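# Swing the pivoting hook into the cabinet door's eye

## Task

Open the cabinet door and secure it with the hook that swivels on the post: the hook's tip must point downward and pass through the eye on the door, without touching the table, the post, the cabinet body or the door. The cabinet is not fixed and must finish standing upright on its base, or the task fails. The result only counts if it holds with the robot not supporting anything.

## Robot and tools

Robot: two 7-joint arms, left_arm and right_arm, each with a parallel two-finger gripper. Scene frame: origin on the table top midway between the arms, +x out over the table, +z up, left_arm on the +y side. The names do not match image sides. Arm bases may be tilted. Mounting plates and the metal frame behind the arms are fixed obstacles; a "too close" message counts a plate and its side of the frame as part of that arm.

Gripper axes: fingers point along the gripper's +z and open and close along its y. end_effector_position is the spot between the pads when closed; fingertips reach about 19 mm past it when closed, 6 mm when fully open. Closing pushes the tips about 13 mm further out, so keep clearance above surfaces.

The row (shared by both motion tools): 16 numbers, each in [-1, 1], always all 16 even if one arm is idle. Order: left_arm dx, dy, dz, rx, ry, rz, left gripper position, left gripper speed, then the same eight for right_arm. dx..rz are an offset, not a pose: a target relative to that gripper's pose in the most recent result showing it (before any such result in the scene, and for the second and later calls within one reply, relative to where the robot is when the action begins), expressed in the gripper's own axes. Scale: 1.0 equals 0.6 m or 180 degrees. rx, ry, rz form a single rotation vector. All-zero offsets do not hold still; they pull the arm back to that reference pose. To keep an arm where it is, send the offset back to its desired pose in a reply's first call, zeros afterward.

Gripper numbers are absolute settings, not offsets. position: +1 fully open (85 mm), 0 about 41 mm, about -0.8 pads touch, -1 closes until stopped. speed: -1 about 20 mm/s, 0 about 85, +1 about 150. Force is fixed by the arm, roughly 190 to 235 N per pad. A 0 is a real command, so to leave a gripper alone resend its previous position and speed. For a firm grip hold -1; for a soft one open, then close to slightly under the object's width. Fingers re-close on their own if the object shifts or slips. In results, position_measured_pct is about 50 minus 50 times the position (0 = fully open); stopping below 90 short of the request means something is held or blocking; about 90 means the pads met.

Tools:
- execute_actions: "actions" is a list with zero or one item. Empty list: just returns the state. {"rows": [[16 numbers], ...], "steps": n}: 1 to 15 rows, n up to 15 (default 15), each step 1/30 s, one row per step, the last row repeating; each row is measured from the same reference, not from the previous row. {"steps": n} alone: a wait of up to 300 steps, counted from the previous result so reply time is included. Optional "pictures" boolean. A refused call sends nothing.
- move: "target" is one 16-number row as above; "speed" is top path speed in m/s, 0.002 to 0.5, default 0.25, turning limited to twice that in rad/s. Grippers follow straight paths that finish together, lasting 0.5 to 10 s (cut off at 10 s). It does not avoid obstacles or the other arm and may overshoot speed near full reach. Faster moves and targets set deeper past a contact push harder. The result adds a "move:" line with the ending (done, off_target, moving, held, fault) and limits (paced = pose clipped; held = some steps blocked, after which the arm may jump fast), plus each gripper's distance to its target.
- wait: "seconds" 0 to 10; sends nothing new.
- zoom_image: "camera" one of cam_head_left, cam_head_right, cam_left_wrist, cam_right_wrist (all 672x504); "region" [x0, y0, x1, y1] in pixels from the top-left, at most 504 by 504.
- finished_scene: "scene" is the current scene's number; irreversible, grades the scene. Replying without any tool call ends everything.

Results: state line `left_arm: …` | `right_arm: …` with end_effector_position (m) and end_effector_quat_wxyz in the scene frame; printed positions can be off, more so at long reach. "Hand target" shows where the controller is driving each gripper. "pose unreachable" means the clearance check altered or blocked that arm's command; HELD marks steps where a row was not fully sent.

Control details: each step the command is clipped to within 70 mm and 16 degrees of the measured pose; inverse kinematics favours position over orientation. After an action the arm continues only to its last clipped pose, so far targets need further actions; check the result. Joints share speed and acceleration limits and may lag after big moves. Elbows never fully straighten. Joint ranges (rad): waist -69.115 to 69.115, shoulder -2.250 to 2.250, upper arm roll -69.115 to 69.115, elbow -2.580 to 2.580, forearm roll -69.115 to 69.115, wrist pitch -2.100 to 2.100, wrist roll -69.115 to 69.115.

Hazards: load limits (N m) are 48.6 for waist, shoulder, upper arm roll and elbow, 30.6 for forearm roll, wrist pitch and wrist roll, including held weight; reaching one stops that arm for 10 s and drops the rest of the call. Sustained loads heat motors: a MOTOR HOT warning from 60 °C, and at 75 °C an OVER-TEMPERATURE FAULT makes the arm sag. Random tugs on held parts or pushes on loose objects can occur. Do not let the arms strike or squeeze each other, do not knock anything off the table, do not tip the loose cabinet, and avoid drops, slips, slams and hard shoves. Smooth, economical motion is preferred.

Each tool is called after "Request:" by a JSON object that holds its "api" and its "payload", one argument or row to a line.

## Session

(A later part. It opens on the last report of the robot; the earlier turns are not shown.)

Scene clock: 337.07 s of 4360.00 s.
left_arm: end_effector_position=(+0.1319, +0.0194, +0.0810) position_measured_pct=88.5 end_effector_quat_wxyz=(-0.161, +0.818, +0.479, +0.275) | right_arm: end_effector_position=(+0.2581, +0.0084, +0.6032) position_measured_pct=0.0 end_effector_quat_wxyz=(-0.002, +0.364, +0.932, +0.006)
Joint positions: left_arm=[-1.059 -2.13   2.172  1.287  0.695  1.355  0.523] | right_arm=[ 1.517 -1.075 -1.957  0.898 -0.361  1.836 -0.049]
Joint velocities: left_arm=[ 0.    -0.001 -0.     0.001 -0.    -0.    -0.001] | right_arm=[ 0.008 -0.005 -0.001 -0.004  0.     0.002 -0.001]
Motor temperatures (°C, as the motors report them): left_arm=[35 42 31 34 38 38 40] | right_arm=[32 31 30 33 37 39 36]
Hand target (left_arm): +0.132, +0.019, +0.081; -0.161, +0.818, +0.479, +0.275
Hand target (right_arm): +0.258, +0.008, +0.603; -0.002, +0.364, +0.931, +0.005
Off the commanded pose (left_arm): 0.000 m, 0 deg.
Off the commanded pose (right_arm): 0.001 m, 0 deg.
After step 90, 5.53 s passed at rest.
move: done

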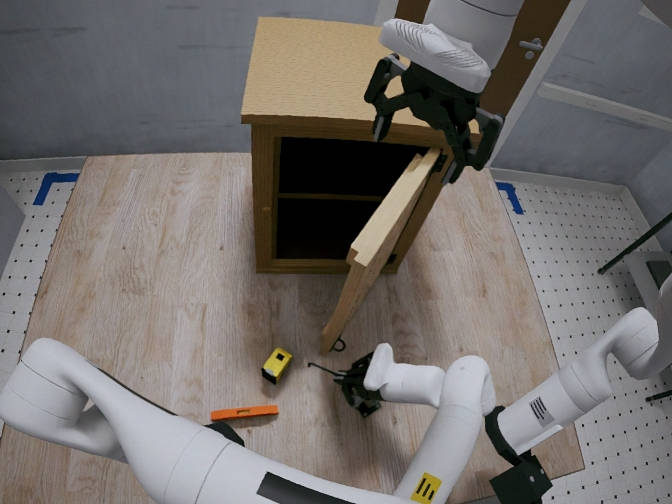

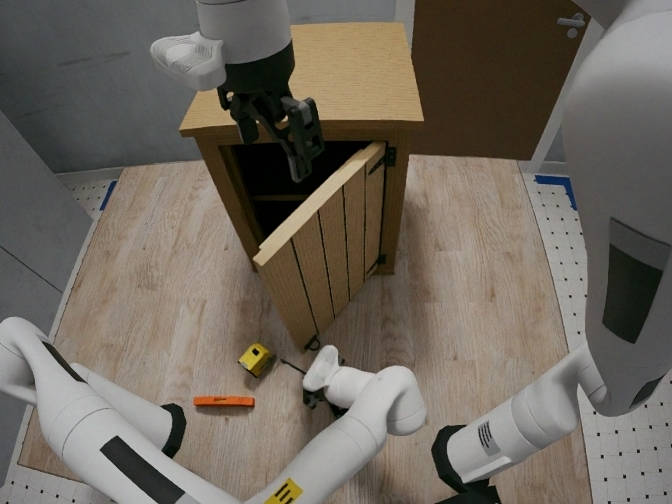

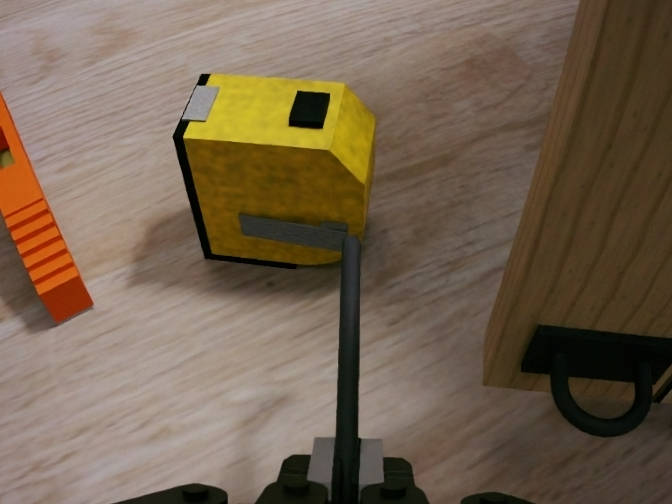

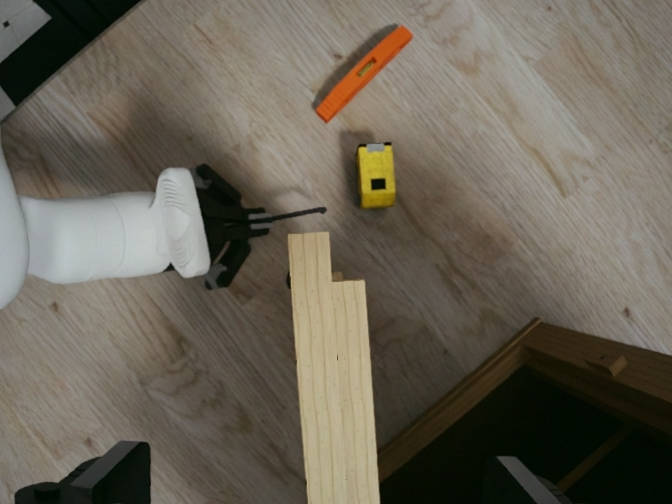

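Request:
{"api": "move", "payload": {
  "target": [0,0,0,0,0,0,-1,0, 0,0.005,0.25,0,0,0,0.3,0],
  "speed": 0.1
}}

Scene clock: 351.33 s of 4360.00 s.
left_arm: end_effector_position=(+0.1319, +0.0194, +0.0809) position_measured_pct=88.5 end_effector_quat_wxyz=(-0.161, +0.818, +0.479, +0.275) | right_arm: end_effector_position=(+0.2600, +0.0123, +0.4533) position_measured_pct=34.9 end_effector_quat_wxyz=(-0.002, +0.363, +0.932, +0.006)
Joint positions: left_arm=[-1.059 -2.13   2.172  1.287  0.695  1.355  0.523] | right_arm=[ 1.474 -1.14  -1.986  1.362 -0.406  1.386  0.05 ]
Joint velocities: left_arm=[-0.001  0.001 -0.     0.001 -0.     0.001  0.   ] | right_arm=[-0.001 -0.    -0.001  0.002 -0.    -0.002  0.   ]
Motor temperatures (°C, as the motors report them): left_arm=[35 42 31 34 38 38 40] | right_arm=[32 31 30 33 37 38 36]
Hand target (left_arm): +0.132, +0.019, +0.081; -0.161, +0.818, +0.479, +0.275
Hand target (right_arm): +0.260, +0.012, +0.453; -0.002, +0.363, +0.932, +0.005
Off the commanded pose (left_arm): 0.000 m, 0 deg.
Off the commanded pose (right_arm): 0.000 m, 0 deg.
After step 90, 9.40 s passed at rest.
move: done

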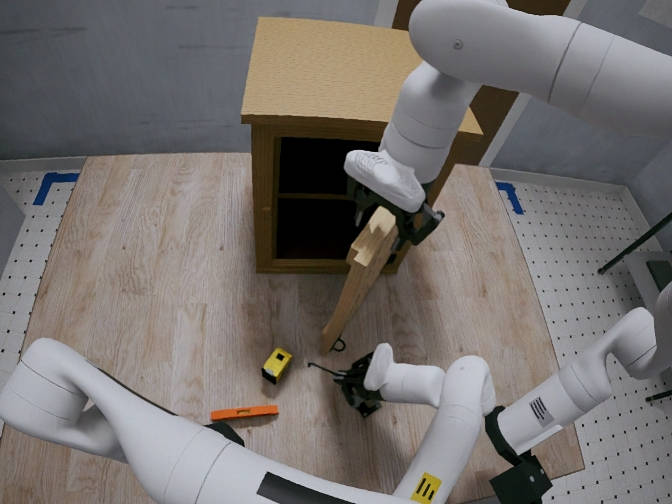

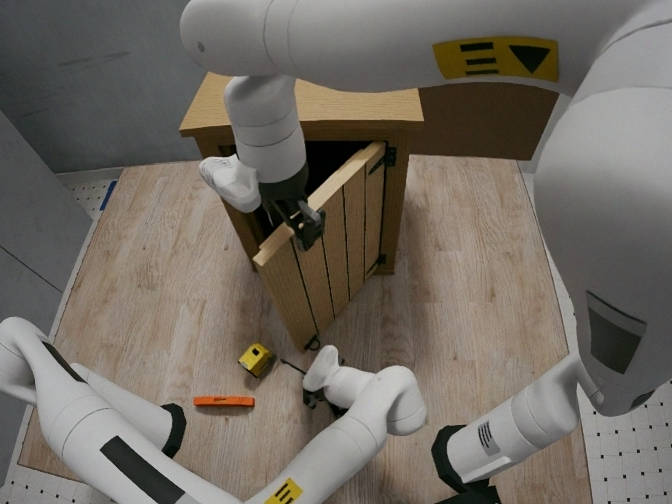

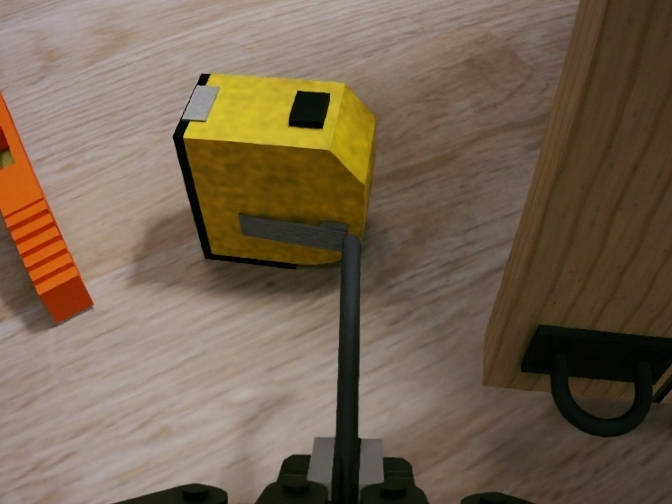

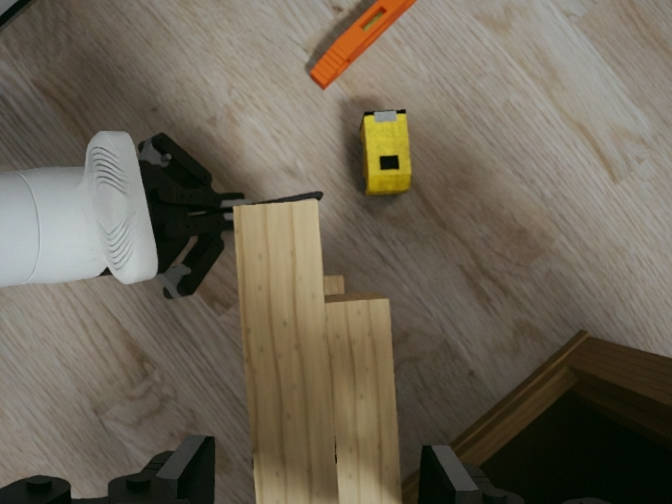

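Request:
{"api": "move", "payload": {
  "target": [0,0,0,0,0,0,-1,0, 0,0,0.033,0,0,0,0.3,0],
  "speed": 0.05
}}

Request:
{"api": "move", "payload": {
  "target": [0,0,0,0,0,0,-1,0, 0,0.075,0,0,0,0,0.3,0],
  "speed": 0.03
}}

Scene clock: 360.03 s of 4360.00 s.
left_arm: end_effector_position=(+0.1319, +0.0194, +0.0809) position_measured_pct=88.5 end_effector_quat_wxyz=(-0.161, +0.818, +0.479, +0.275) | right_arm: end_effector_position=(+0.2600, +0.0125, +0.4336) position_measured_pct=34.9 end_effector_quat_wxyz=(-0.002, +0.363, +0.932, +0.006)
Joint positions: left_arm=[-1.059 -2.13   2.172  1.287  0.695  1.355  0.523] | right_arm=[ 1.479 -1.154 -1.996  1.407 -0.417  1.332  0.063]
Joint velocities: left_arm=[ 0.     0.     0.     0.     0.001 -0.001  0.003] | right_arm=[ 0.    -0.001 -0.     0.001 -0.    -0.     0.001]
Motor temperatures (°C, as the motors report them): left_arm=[35 43 31 34 38 38 40] | right_arm=[32 31 30 33 37 38 36]
Hand target (left_arm): +0.132, +0.019, +0.081; -0.161, +0.818, +0.479, +0.275
Hand target (right_arm): +0.260, +0.012, +0.434; -0.002, +0.363, +0.932, +0.006
Off the commanded pose (left_arm): 0.000 m, 0 deg.
Off the commanded pose (right_arm): 0.000 m, 0 deg.
After step 90, 4.93 s passed at rest.
move: done

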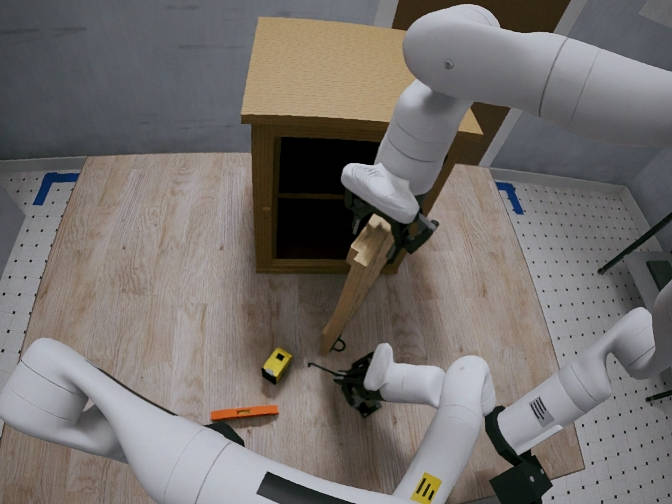

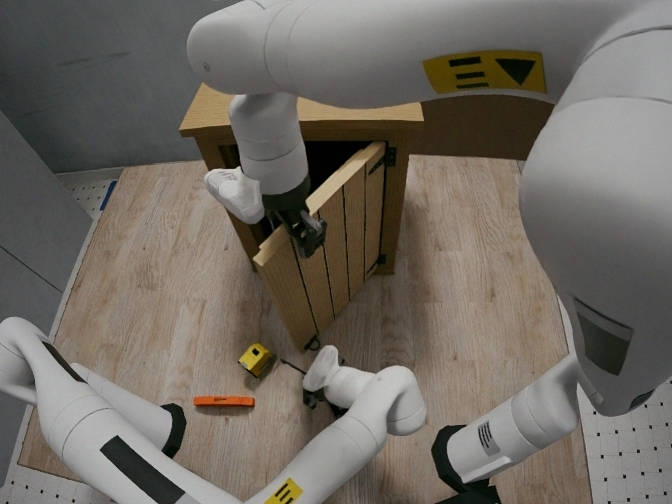

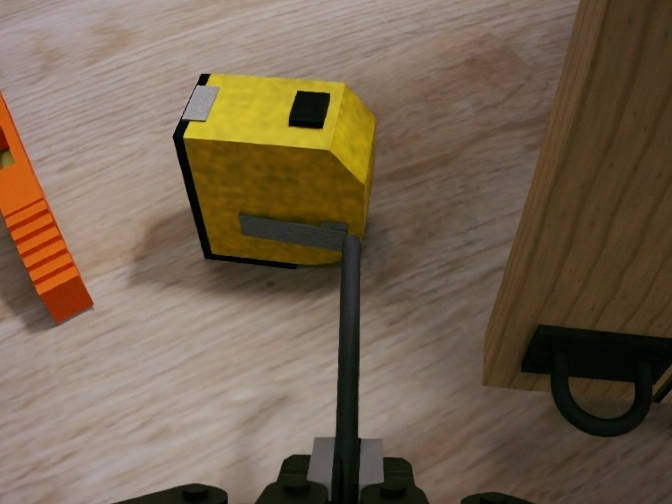

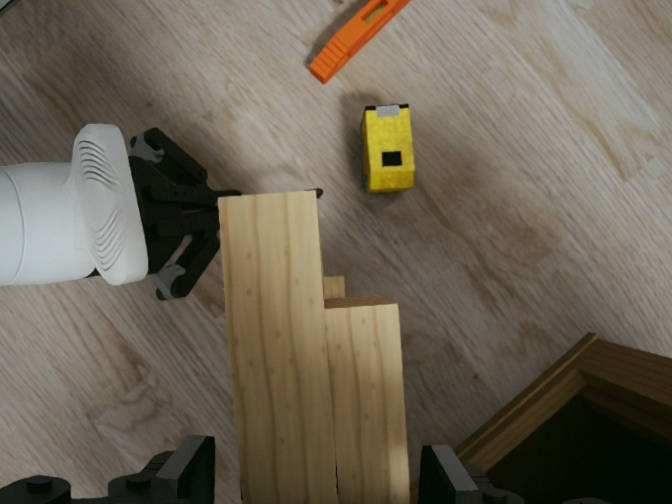

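Scene clock: 361.80 s of 4360.00 s.
left_arm: end_effector_position=(+0.1319, +0.0194, +0.0809) position_measured_pct=88.5 end_effector_quat_wxyz=(-0.161, +0.818, +0.479, +0.275) | right_arm: end_effector_position=(+0.2903, +0.0457, +0.4342) position_measured_pct=34.9 end_effector_quat_wxyz=(-0.002, +0.363, +0.932, +0.006)
Joint positions: left_arm=[-1.059 -2.13   2.172  1.287  0.695  1.355  0.523] | right_arm=[ 1.58  -1.206 -2.018  1.238 -0.425  1.394  0.05 ]
Joint velocities: left_arm=[ 0.     0.001 -0.    -0.001 -0.     0.001 -0.001] | right_arm=[ 0.004 -0.002 -0.001 -0.005  0.     0.    -0.   ]
Motor temperatures (°C, as the motors report them): left_arm=[35 43 31 34 38 38 40] | right_arm=[32 31 30 33 37 38 36]
Hand target (left_arm): +0.132, +0.019, +0.081; -0.161, +0.818, +0.479, +0.275
Hand target (right_arm): +0.290, +0.046, +0.434; -0.002, +0.363, +0.932, +0.006
Off the commanded pose (left_arm): 0.000 m, 0 deg.
Off the commanded pose (right_arm): 0.000 m, 0 deg.
move: done

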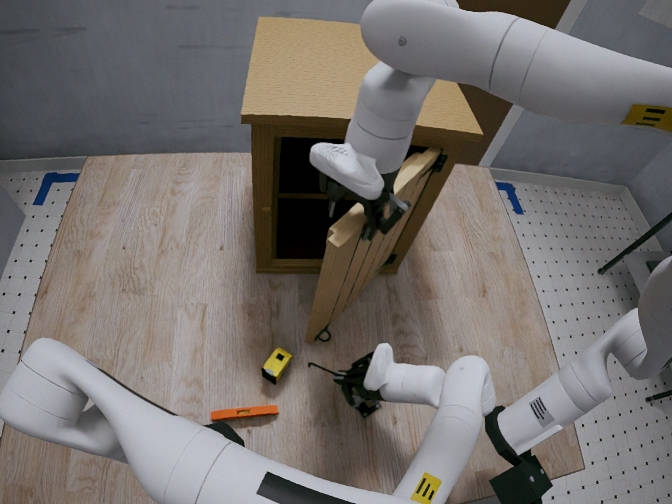

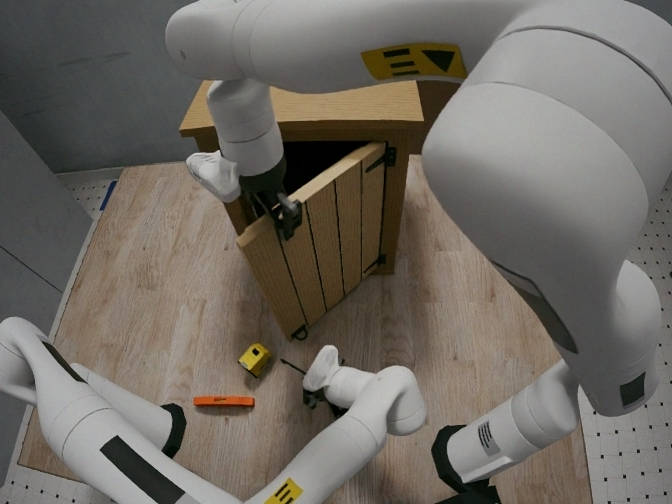

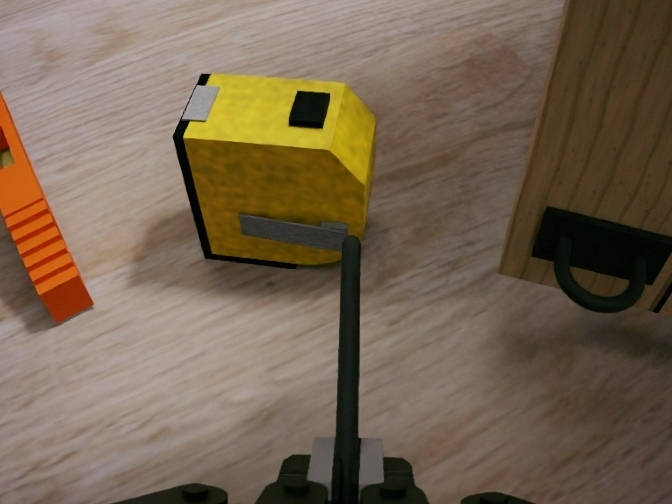

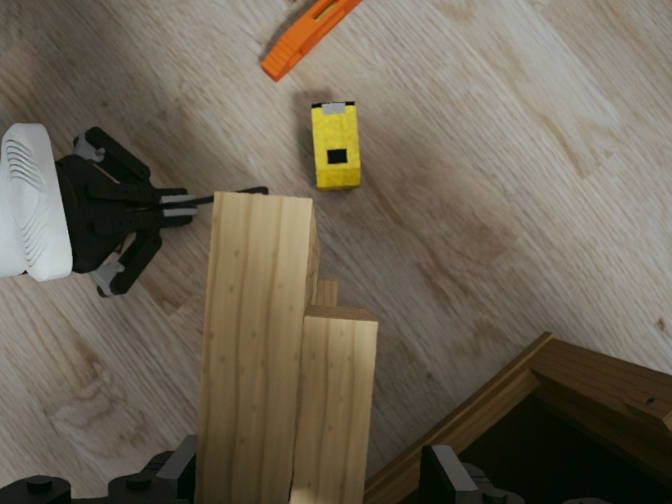

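Request:
{"api": "move", "payload": {
  "target": [-0.0042,0.033,-0.0032,-0.0605,0,0.0797,-1,0, 0,0,0,0,0,0,0.3,0],
  "speed": 0.05
}}

Request:
{"api": "move", "payload": {
  "target": [-0.0042,0.033,-0.0032,-0.0605,0,0.0797,-1,0, 0,0,0,0,0,0,0.3,0],
  "speed": 0.05
}}

Scene clock: 371.07 s of 4360.00 s.
left_arm: end_effector_position=(+0.1477, +0.0073, +0.0809) position_measured_pct=88.5 end_effector_quat_wxyz=(-0.117, +0.882, +0.346, +0.297) | right_arm: end_effector_position=(+0.2903, +0.0457, +0.4342) position_measured_pct=34.9 end_effector_quat_wxyz=(-0.002, +0.363, +0.932, +0.006)
Joint positions: left_arm=[-0.956 -2.111  2.231  1.394  0.651  1.154  0.292] | right_arm=[ 1.58  -1.206 -2.018  1.238 -0.425  1.394  0.05 ]
Joint velocities: left_arm=[ 0.001  0.     0.001  0.004 -0.001 -0.004 -0.004] | right_arm=[-0.     0.     0.001 -0.    -0.    -0.001 -0.001]
Motor temperatures (°C, as the motors report them): left_arm=[35 43 31 34 38 38 40] | right_arm=[32 32 30 33 37 38 36]
Hand target (left_arm): +0.148, +0.007, +0.081; -0.116, +0.882, +0.345, +0.297
Hand target (right_arm): +0.290, +0.046, +0.434; -0.002, +0.363, +0.932, +0.006
Off the commanded pose (left_arm): 0.000 m, 0 deg.
Off the commanded pose (right_arm): 0.000 m, 0 deg.
After step 90, 2.90 s passed at rest.
move: done

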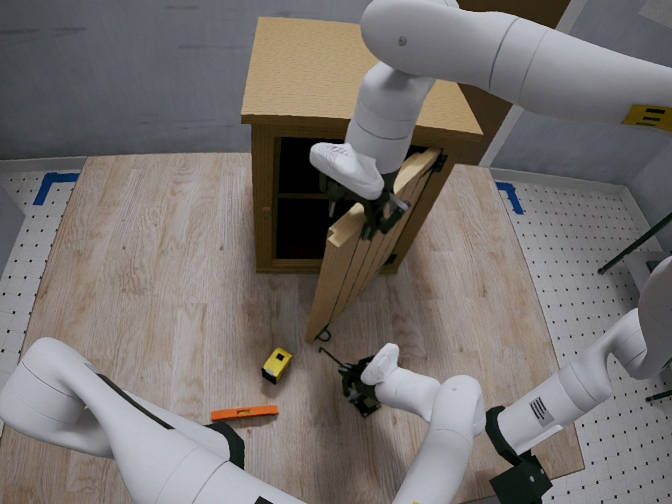

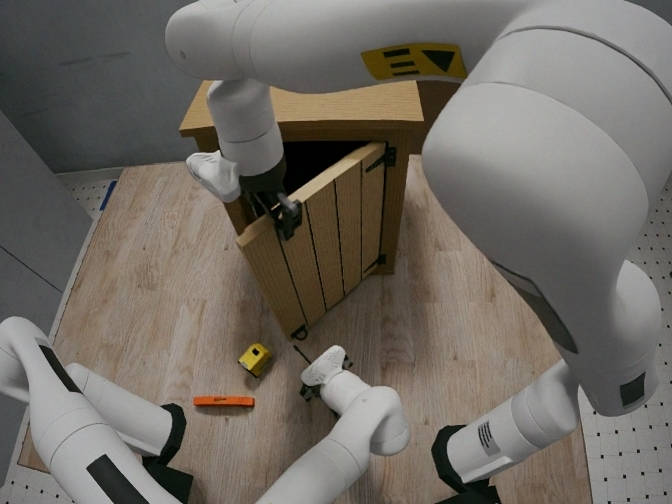

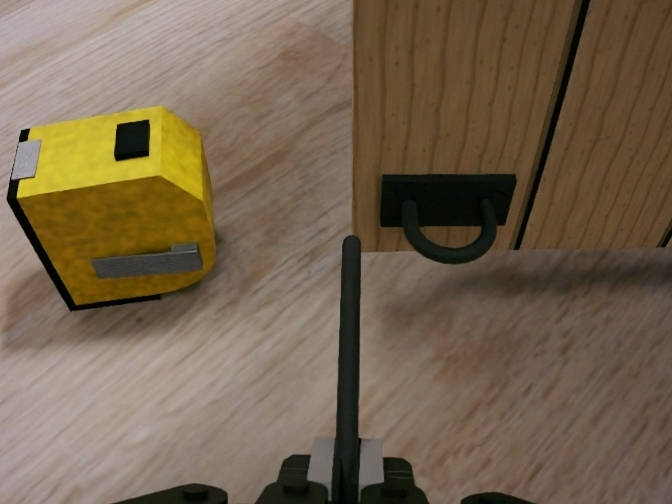

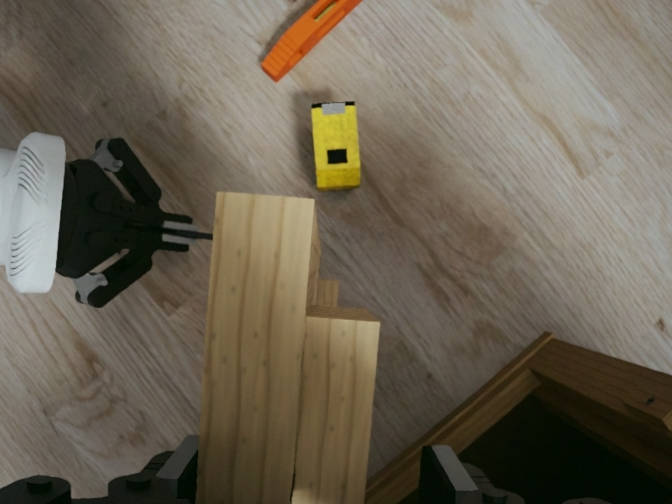

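Scene clock: 374.43 s of 4360.00 s.
left_arm: end_effector_position=(+0.1589, -0.0090, +0.0810) position_measured_pct=88.5 end_effector_quat_wxyz=(-0.069, +0.925, +0.203, +0.312) | right_arm: end_effector_position=(+0.2903, +0.0457, +0.4342) position_measured_pct=34.9 end_effector_quat_wxyz=(-0.002, +0.363, +0.932, +0.006)
Joint positions: left_arm=[-0.877 -2.073  2.305  1.522  0.623  0.905  0.06 ] | right_arm=[ 1.58  -1.206 -2.018  1.238 -0.425  1.394  0.05 ]
Joint velocities: left_arm=[ 0.002  0.001  0.001  0.001  0.001 -0.004 -0.003] | right_arm=[ 0.    -0.    -0.001 -0.    -0.    -0.    -0.001]
Motor temperatures (°C, as the motors report them): left_arm=[35 43 31 34 38 38 40] | right_arm=[32 32 30 33 37 38 36]
Hand target (left_arm): +0.159, -0.009, +0.081; -0.069, +0.925, +0.203, +0.312
Hand target (right_arm): +0.290, +0.046, +0.434; -0.002, +0.363, +0.932, +0.006
Off the commanded pose (left_arm): 0.000 m, 0 deg.
Off the commanded pose (right_arm): 0.000 m, 0 deg.
move: done

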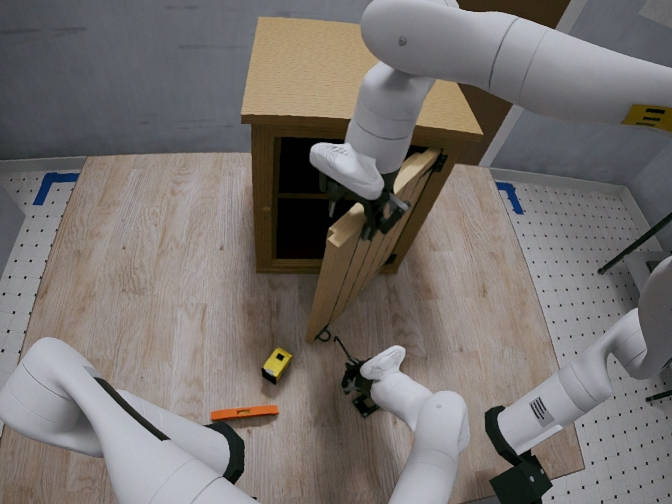

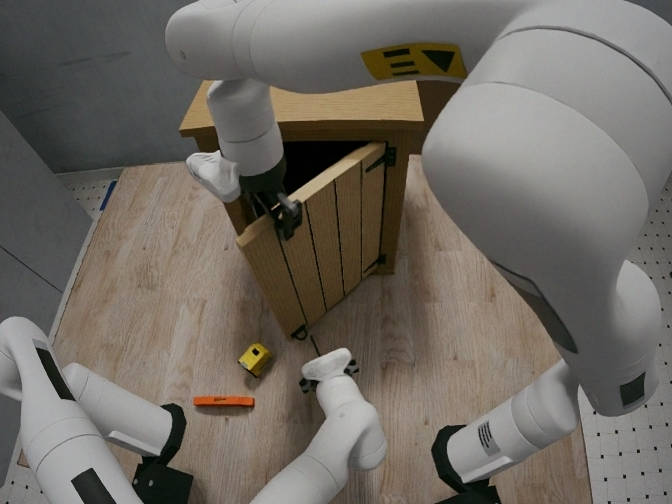

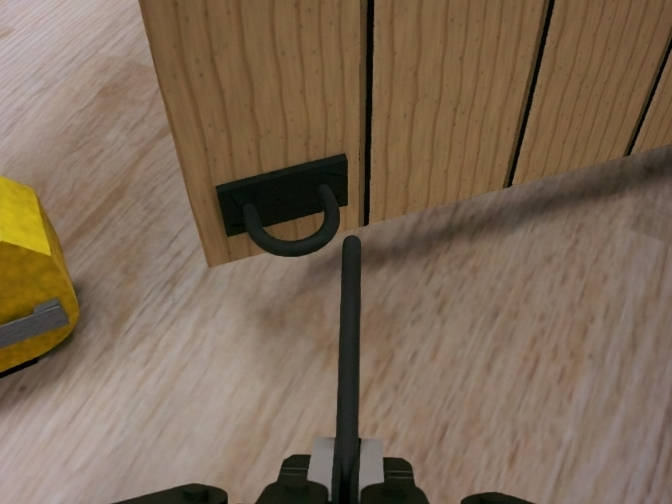

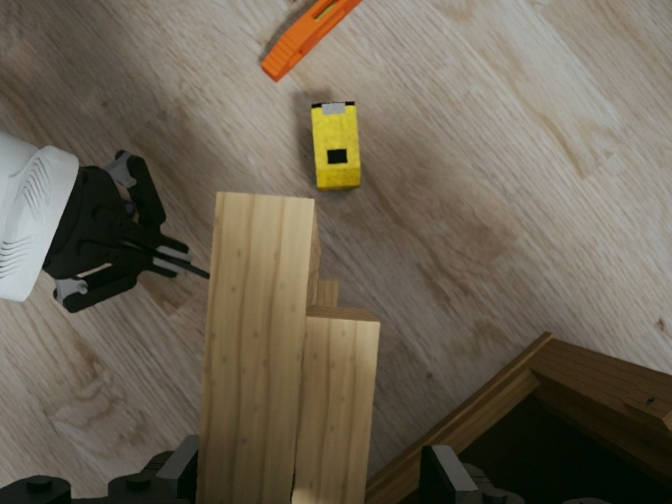

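Request:
{"api": "move", "payload": {
  "target": [0.0107,0,-0.0152,0,0.0556,0,-1,0, 0,-0.085,0,0,0,0,0.3,0],
  "speed": 0.03
}}

Scene clock: 383.80 s of 4360.00 s.
left_arm: end_effector_position=(+0.1590, -0.0094, +0.0904) position_measured_pct=88.5 end_effector_quat_wxyz=(-0.087, +0.895, +0.196, +0.391) | right_arm: end_effector_position=(+0.2619, +0.0157, +0.4333) position_measured_pct=34.9 end_effector_quat_wxyz=(+0.002, +0.363, +0.932, +0.016)
Joint positions: left_arm=[-0.777 -2.172  2.278  1.41   0.551  1.054  0.181] | right_arm=[ 1.471 -1.152 -1.995  1.418 -0.419  1.306  0.063]
Joint velocities: left_arm=[ 0.003 -0.002 -0.    -0.002 -0.     0.004  0.001] | right_arm=[-0.001  0.002 -0.002  0.002  0.003 -0.002 -0.   ]
Motor temperatures (°C, as the motors report them): left_arm=[35 43 31 34 38 38 40] | right_arm=[32 32 30 33 37 38 36]
Hand target (left_arm): +0.159, -0.009, +0.092; -0.087, +0.895, +0.196, +0.391
Hand target (right_arm): +0.256, +0.008, +0.434; -0.002, +0.363, +0.932, +0.006
Off the commanded pose (left_arm): 0.002 m, 0 deg.
Off the commanded pose (right_arm): 0.010 m, 1 deg.
After step 90, 3.23 s passed at rest.
move: off_target (right_arm)

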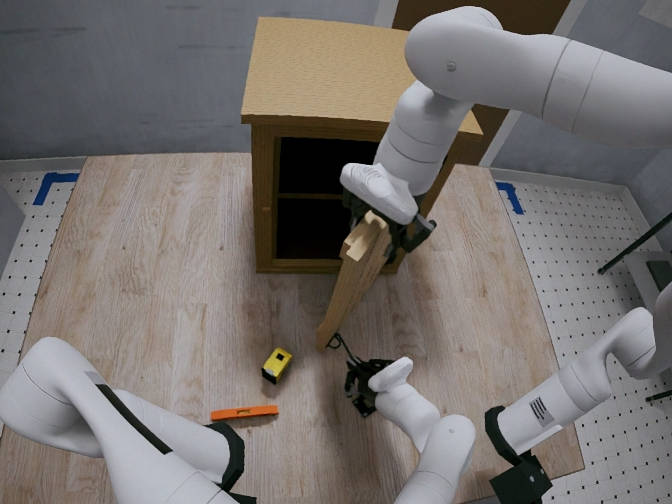

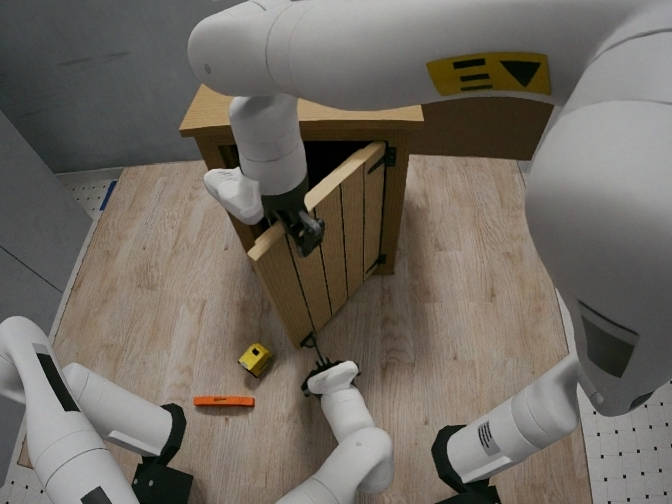

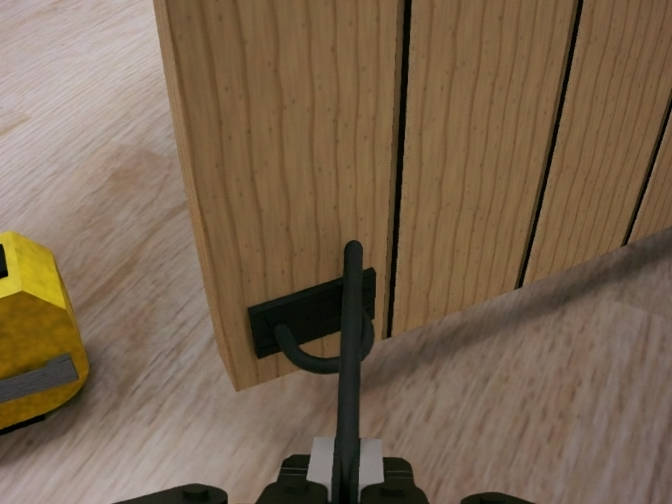

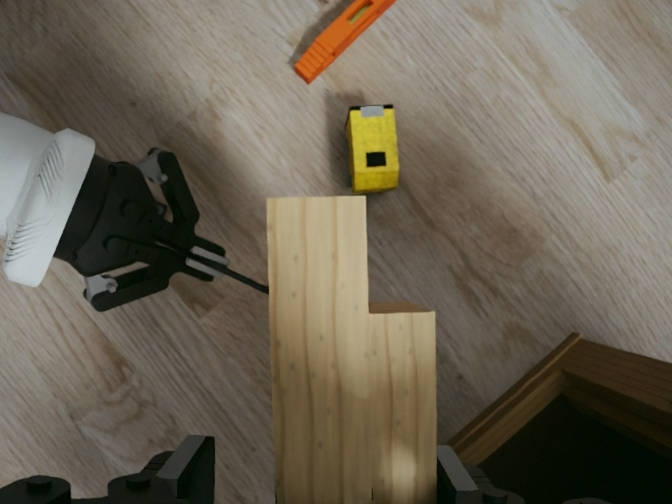

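Request:
{"api": "move", "payload": {
  "target": [0,0,0,0,0,0,-1,0, 0,0.037,0,0,0,0,0.3,0],
  "speed": 0.02
}}

Scene clock: 392.17 s of 4360.00 s.
left_arm: end_effector_position=(+0.1590, -0.0094, +0.0914) position_measured_pct=88.5 end_effector_quat_wxyz=(-0.086, +0.895, +0.196, +0.391) | right_arm: end_effector_position=(+0.2768, +0.0321, +0.4341) position_measured_pct=34.9 end_effector_quat_wxyz=(+0.002, +0.363, +0.932, +0.016)
Joint positions: left_arm=[-0.777 -2.171  2.277  1.411  0.549  1.055  0.182] | right_arm=[ 1.521 -1.176 -2.006  1.337 -0.422  1.336  0.058]
Joint velocities: left_arm=[-0.001  0.001  0.     0.    -0.001  0.001  0.001] | right_arm=[ 0.003 -0.001  0.    -0.003  0.     0.    -0.   ]
Motor temperatures (°C, as the motors report them): left_arm=[35 43 31 34 38 38 40] | right_arm=[32 32 30 33 37 39 36]
Hand target (left_arm): +0.159, -0.009, +0.090; -0.087, +0.895, +0.196, +0.391
Hand target (right_arm): +0.277, +0.032, +0.434; +0.002, +0.363, +0.932, +0.016
Off the commanded pose (left_arm): 0.001 m, 0 deg.
Off the commanded pose (right_arm): 0.000 m, 0 deg.
After step 90, 4.00 s passed at rest.
move: done

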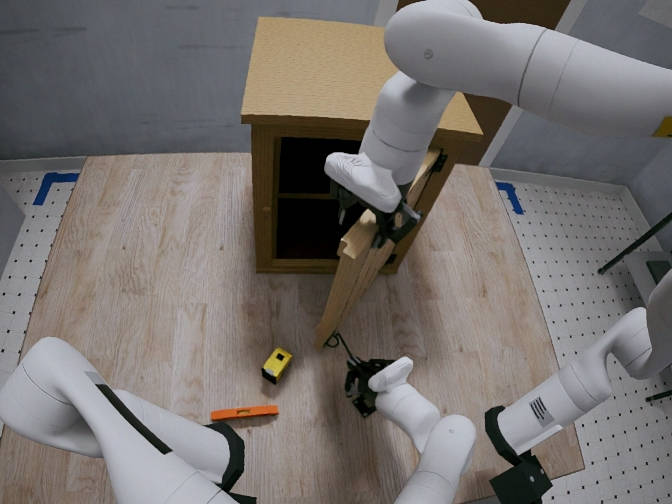

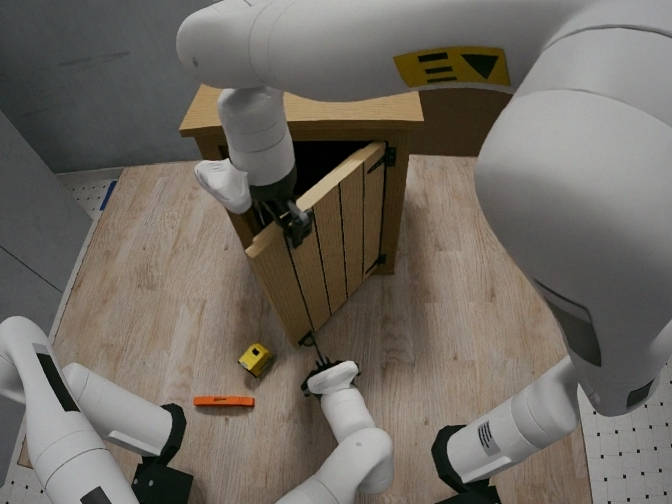

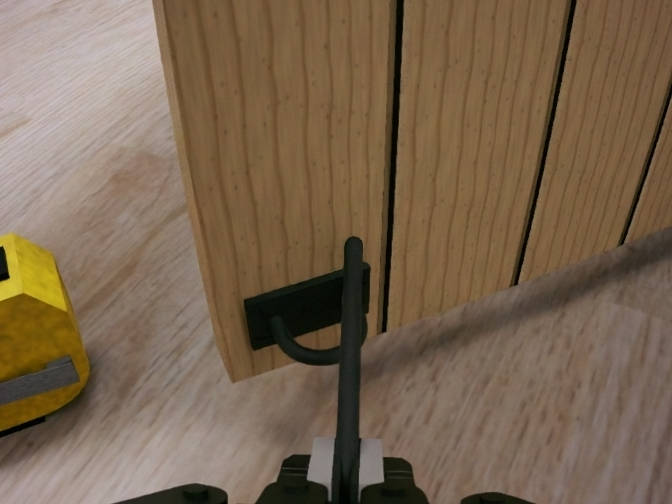

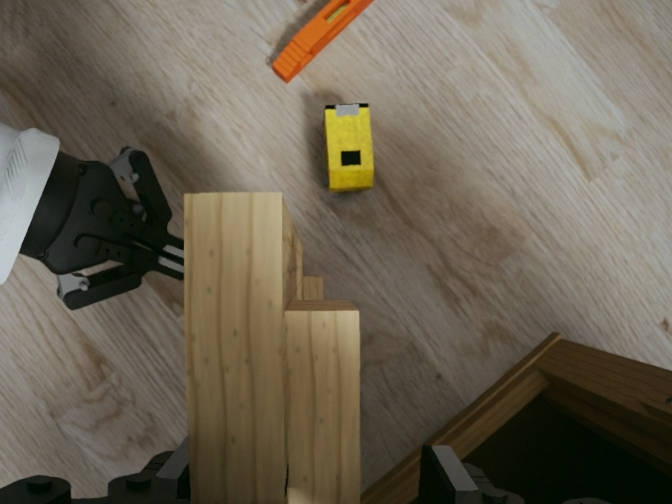

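Request:
{"api": "move", "payload": {
  "target": [0,0,0,0,0,0,-1,0, 0,0.011,0,0,0,0,0.3,0],
  "speed": 0.02
}}

Request:
{"api": "move", "payload": {
  "target": [0,-0.0101,0,0.0225,0,-0.0208,-1,0, 0,0,0,0,0,0,0.3,0],
  "speed": 0.03
}}

Scene clock: 399.30 s of 4360.00 s.
left_arm: end_effector_position=(+0.1589, -0.0093, +0.0917) position_measured_pct=88.5 end_effector_quat_wxyz=(-0.087, +0.895, +0.196, +0.391) | right_arm: end_effector_position=(+0.2812, +0.0370, +0.4343) position_measured_pct=34.9 end_effector_quat_wxyz=(+0.002, +0.363, +0.932, +0.016)
Joint positions: left_arm=[-0.777 -2.17   2.277  1.411  0.549  1.055  0.182] | right_arm=[ 1.535 -1.184 -2.009  1.312 -0.424  1.345  0.056]
Joint velocities: left_arm=[-0.     0.    -0.    -0.    -0.    -0.001 -0.002] | right_arm=[ 0.002 -0.001  0.    -0.003  0.     0.     0.001]
Motor temperatures (°C, as the motors report them): left_arm=[35 43 31 34 38 38 40] | right_arm=[32 32 30 33 37 39 36]
Hand target (left_arm): +0.159, -0.009, +0.091; -0.086, +0.895, +0.196, +0.391
Hand target (right_arm): +0.281, +0.037, +0.434; +0.002, +0.363, +0.932, +0.016
Off the commanded pose (left_arm): 0.000 m, 0 deg.
Off the commanded pose (right_arm): 0.000 m, 0 deg.
After step 90, 3.43 s passed at rest.
move: done

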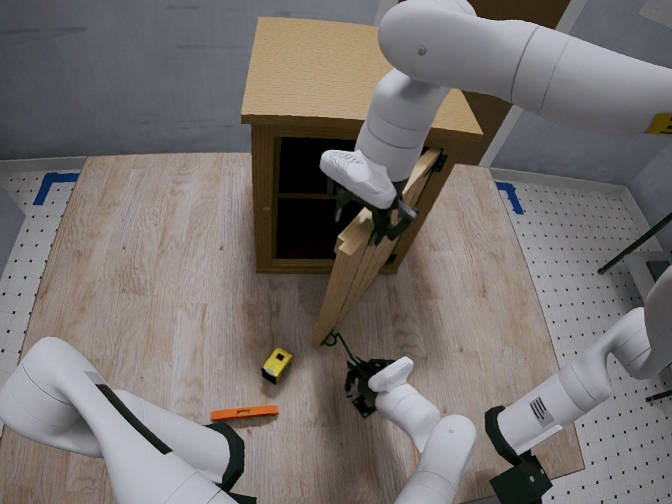

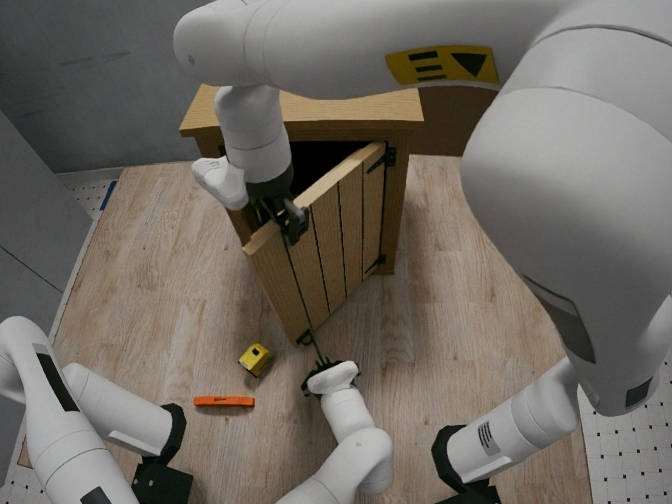

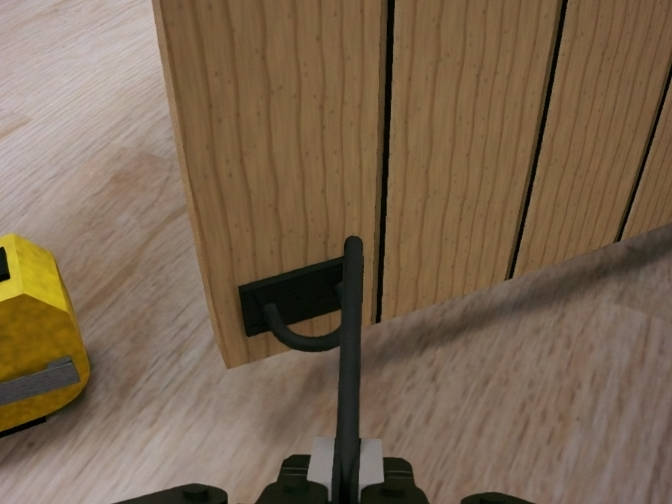

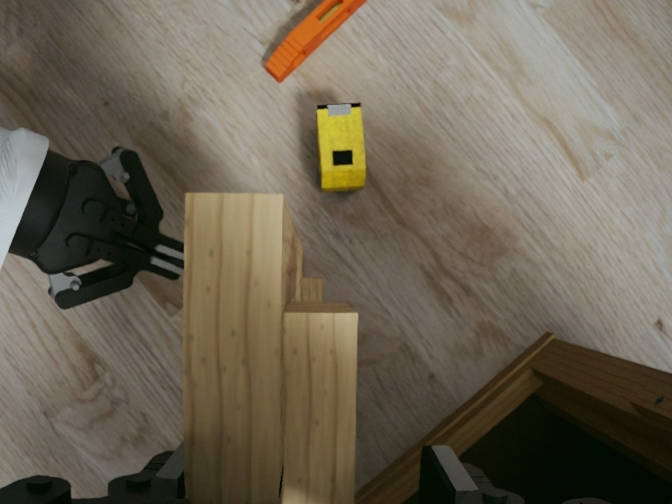

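Scene clock: 401.13 s of 4360.00 s.
left_arm: end_effector_position=(+0.1561, -0.0039, +0.0918) position_measured_pct=88.5 end_effector_quat_wxyz=(-0.105, +0.885, +0.239, +0.386) | right_arm: end_effector_position=(+0.2812, +0.0370, +0.4343) position_measured_pct=34.9 end_effector_quat_wxyz=(+0.002, +0.363, +0.932, +0.016)
Joint positions: left_arm=[-0.816 -2.183  2.249  1.356  0.554  1.147  0.245] | right_arm=[ 1.535 -1.184 -2.009  1.312 -0.424  1.345  0.056]
Joint velocities: left_arm=[-0.003  0.    -0.001 -0.     0.001  0.002  0.001] | right_arm=[ 0.    -0.    -0.001 -0.    -0.     0.001  0.   ]
Motor temperatures (°C, as the motors report them): left_arm=[35 43 31 34 38 38 40] | right_arm=[32 32 30 33 37 39 36]
Hand target (left_arm): +0.156, -0.004, +0.092; -0.105, +0.885, +0.239, +0.386
Hand target (right_arm): +0.281, +0.037, +0.434; +0.002, +0.363, +0.932, +0.016
Off the commanded pose (left_arm): 0.000 m, 0 deg.
Off the commanded pose (right_arm): 0.000 m, 0 deg.
move: done

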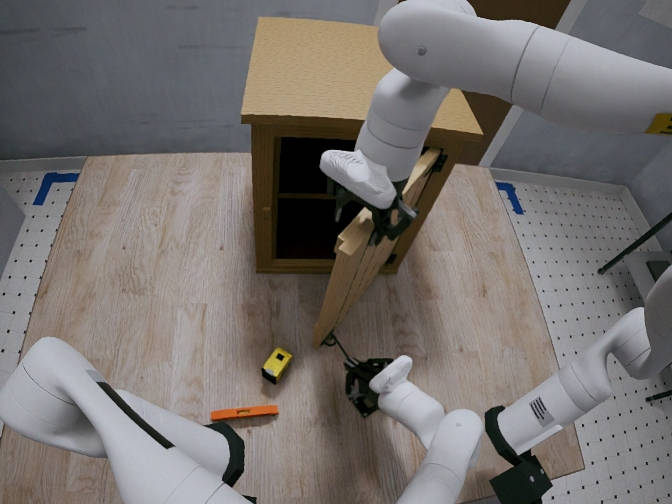

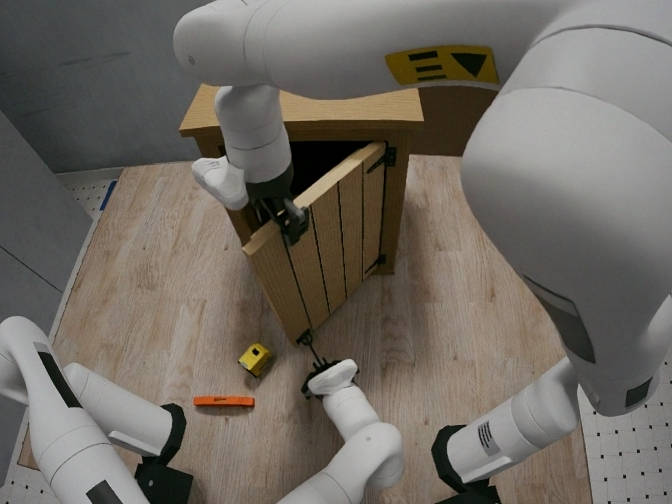

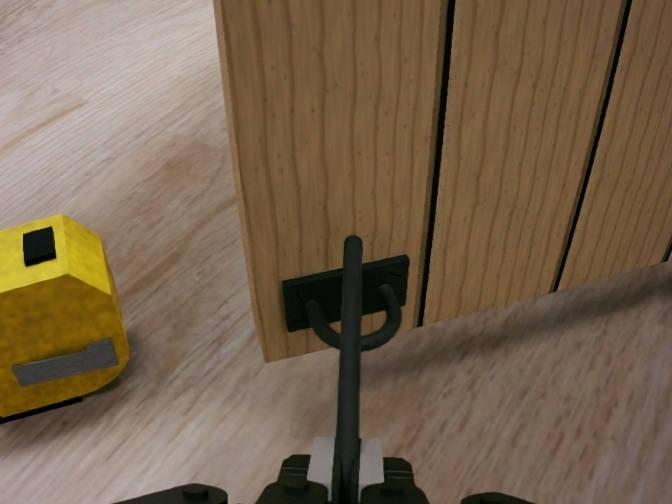

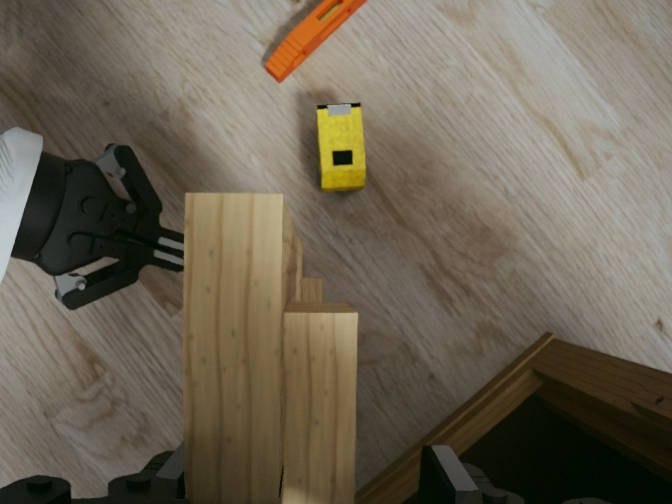

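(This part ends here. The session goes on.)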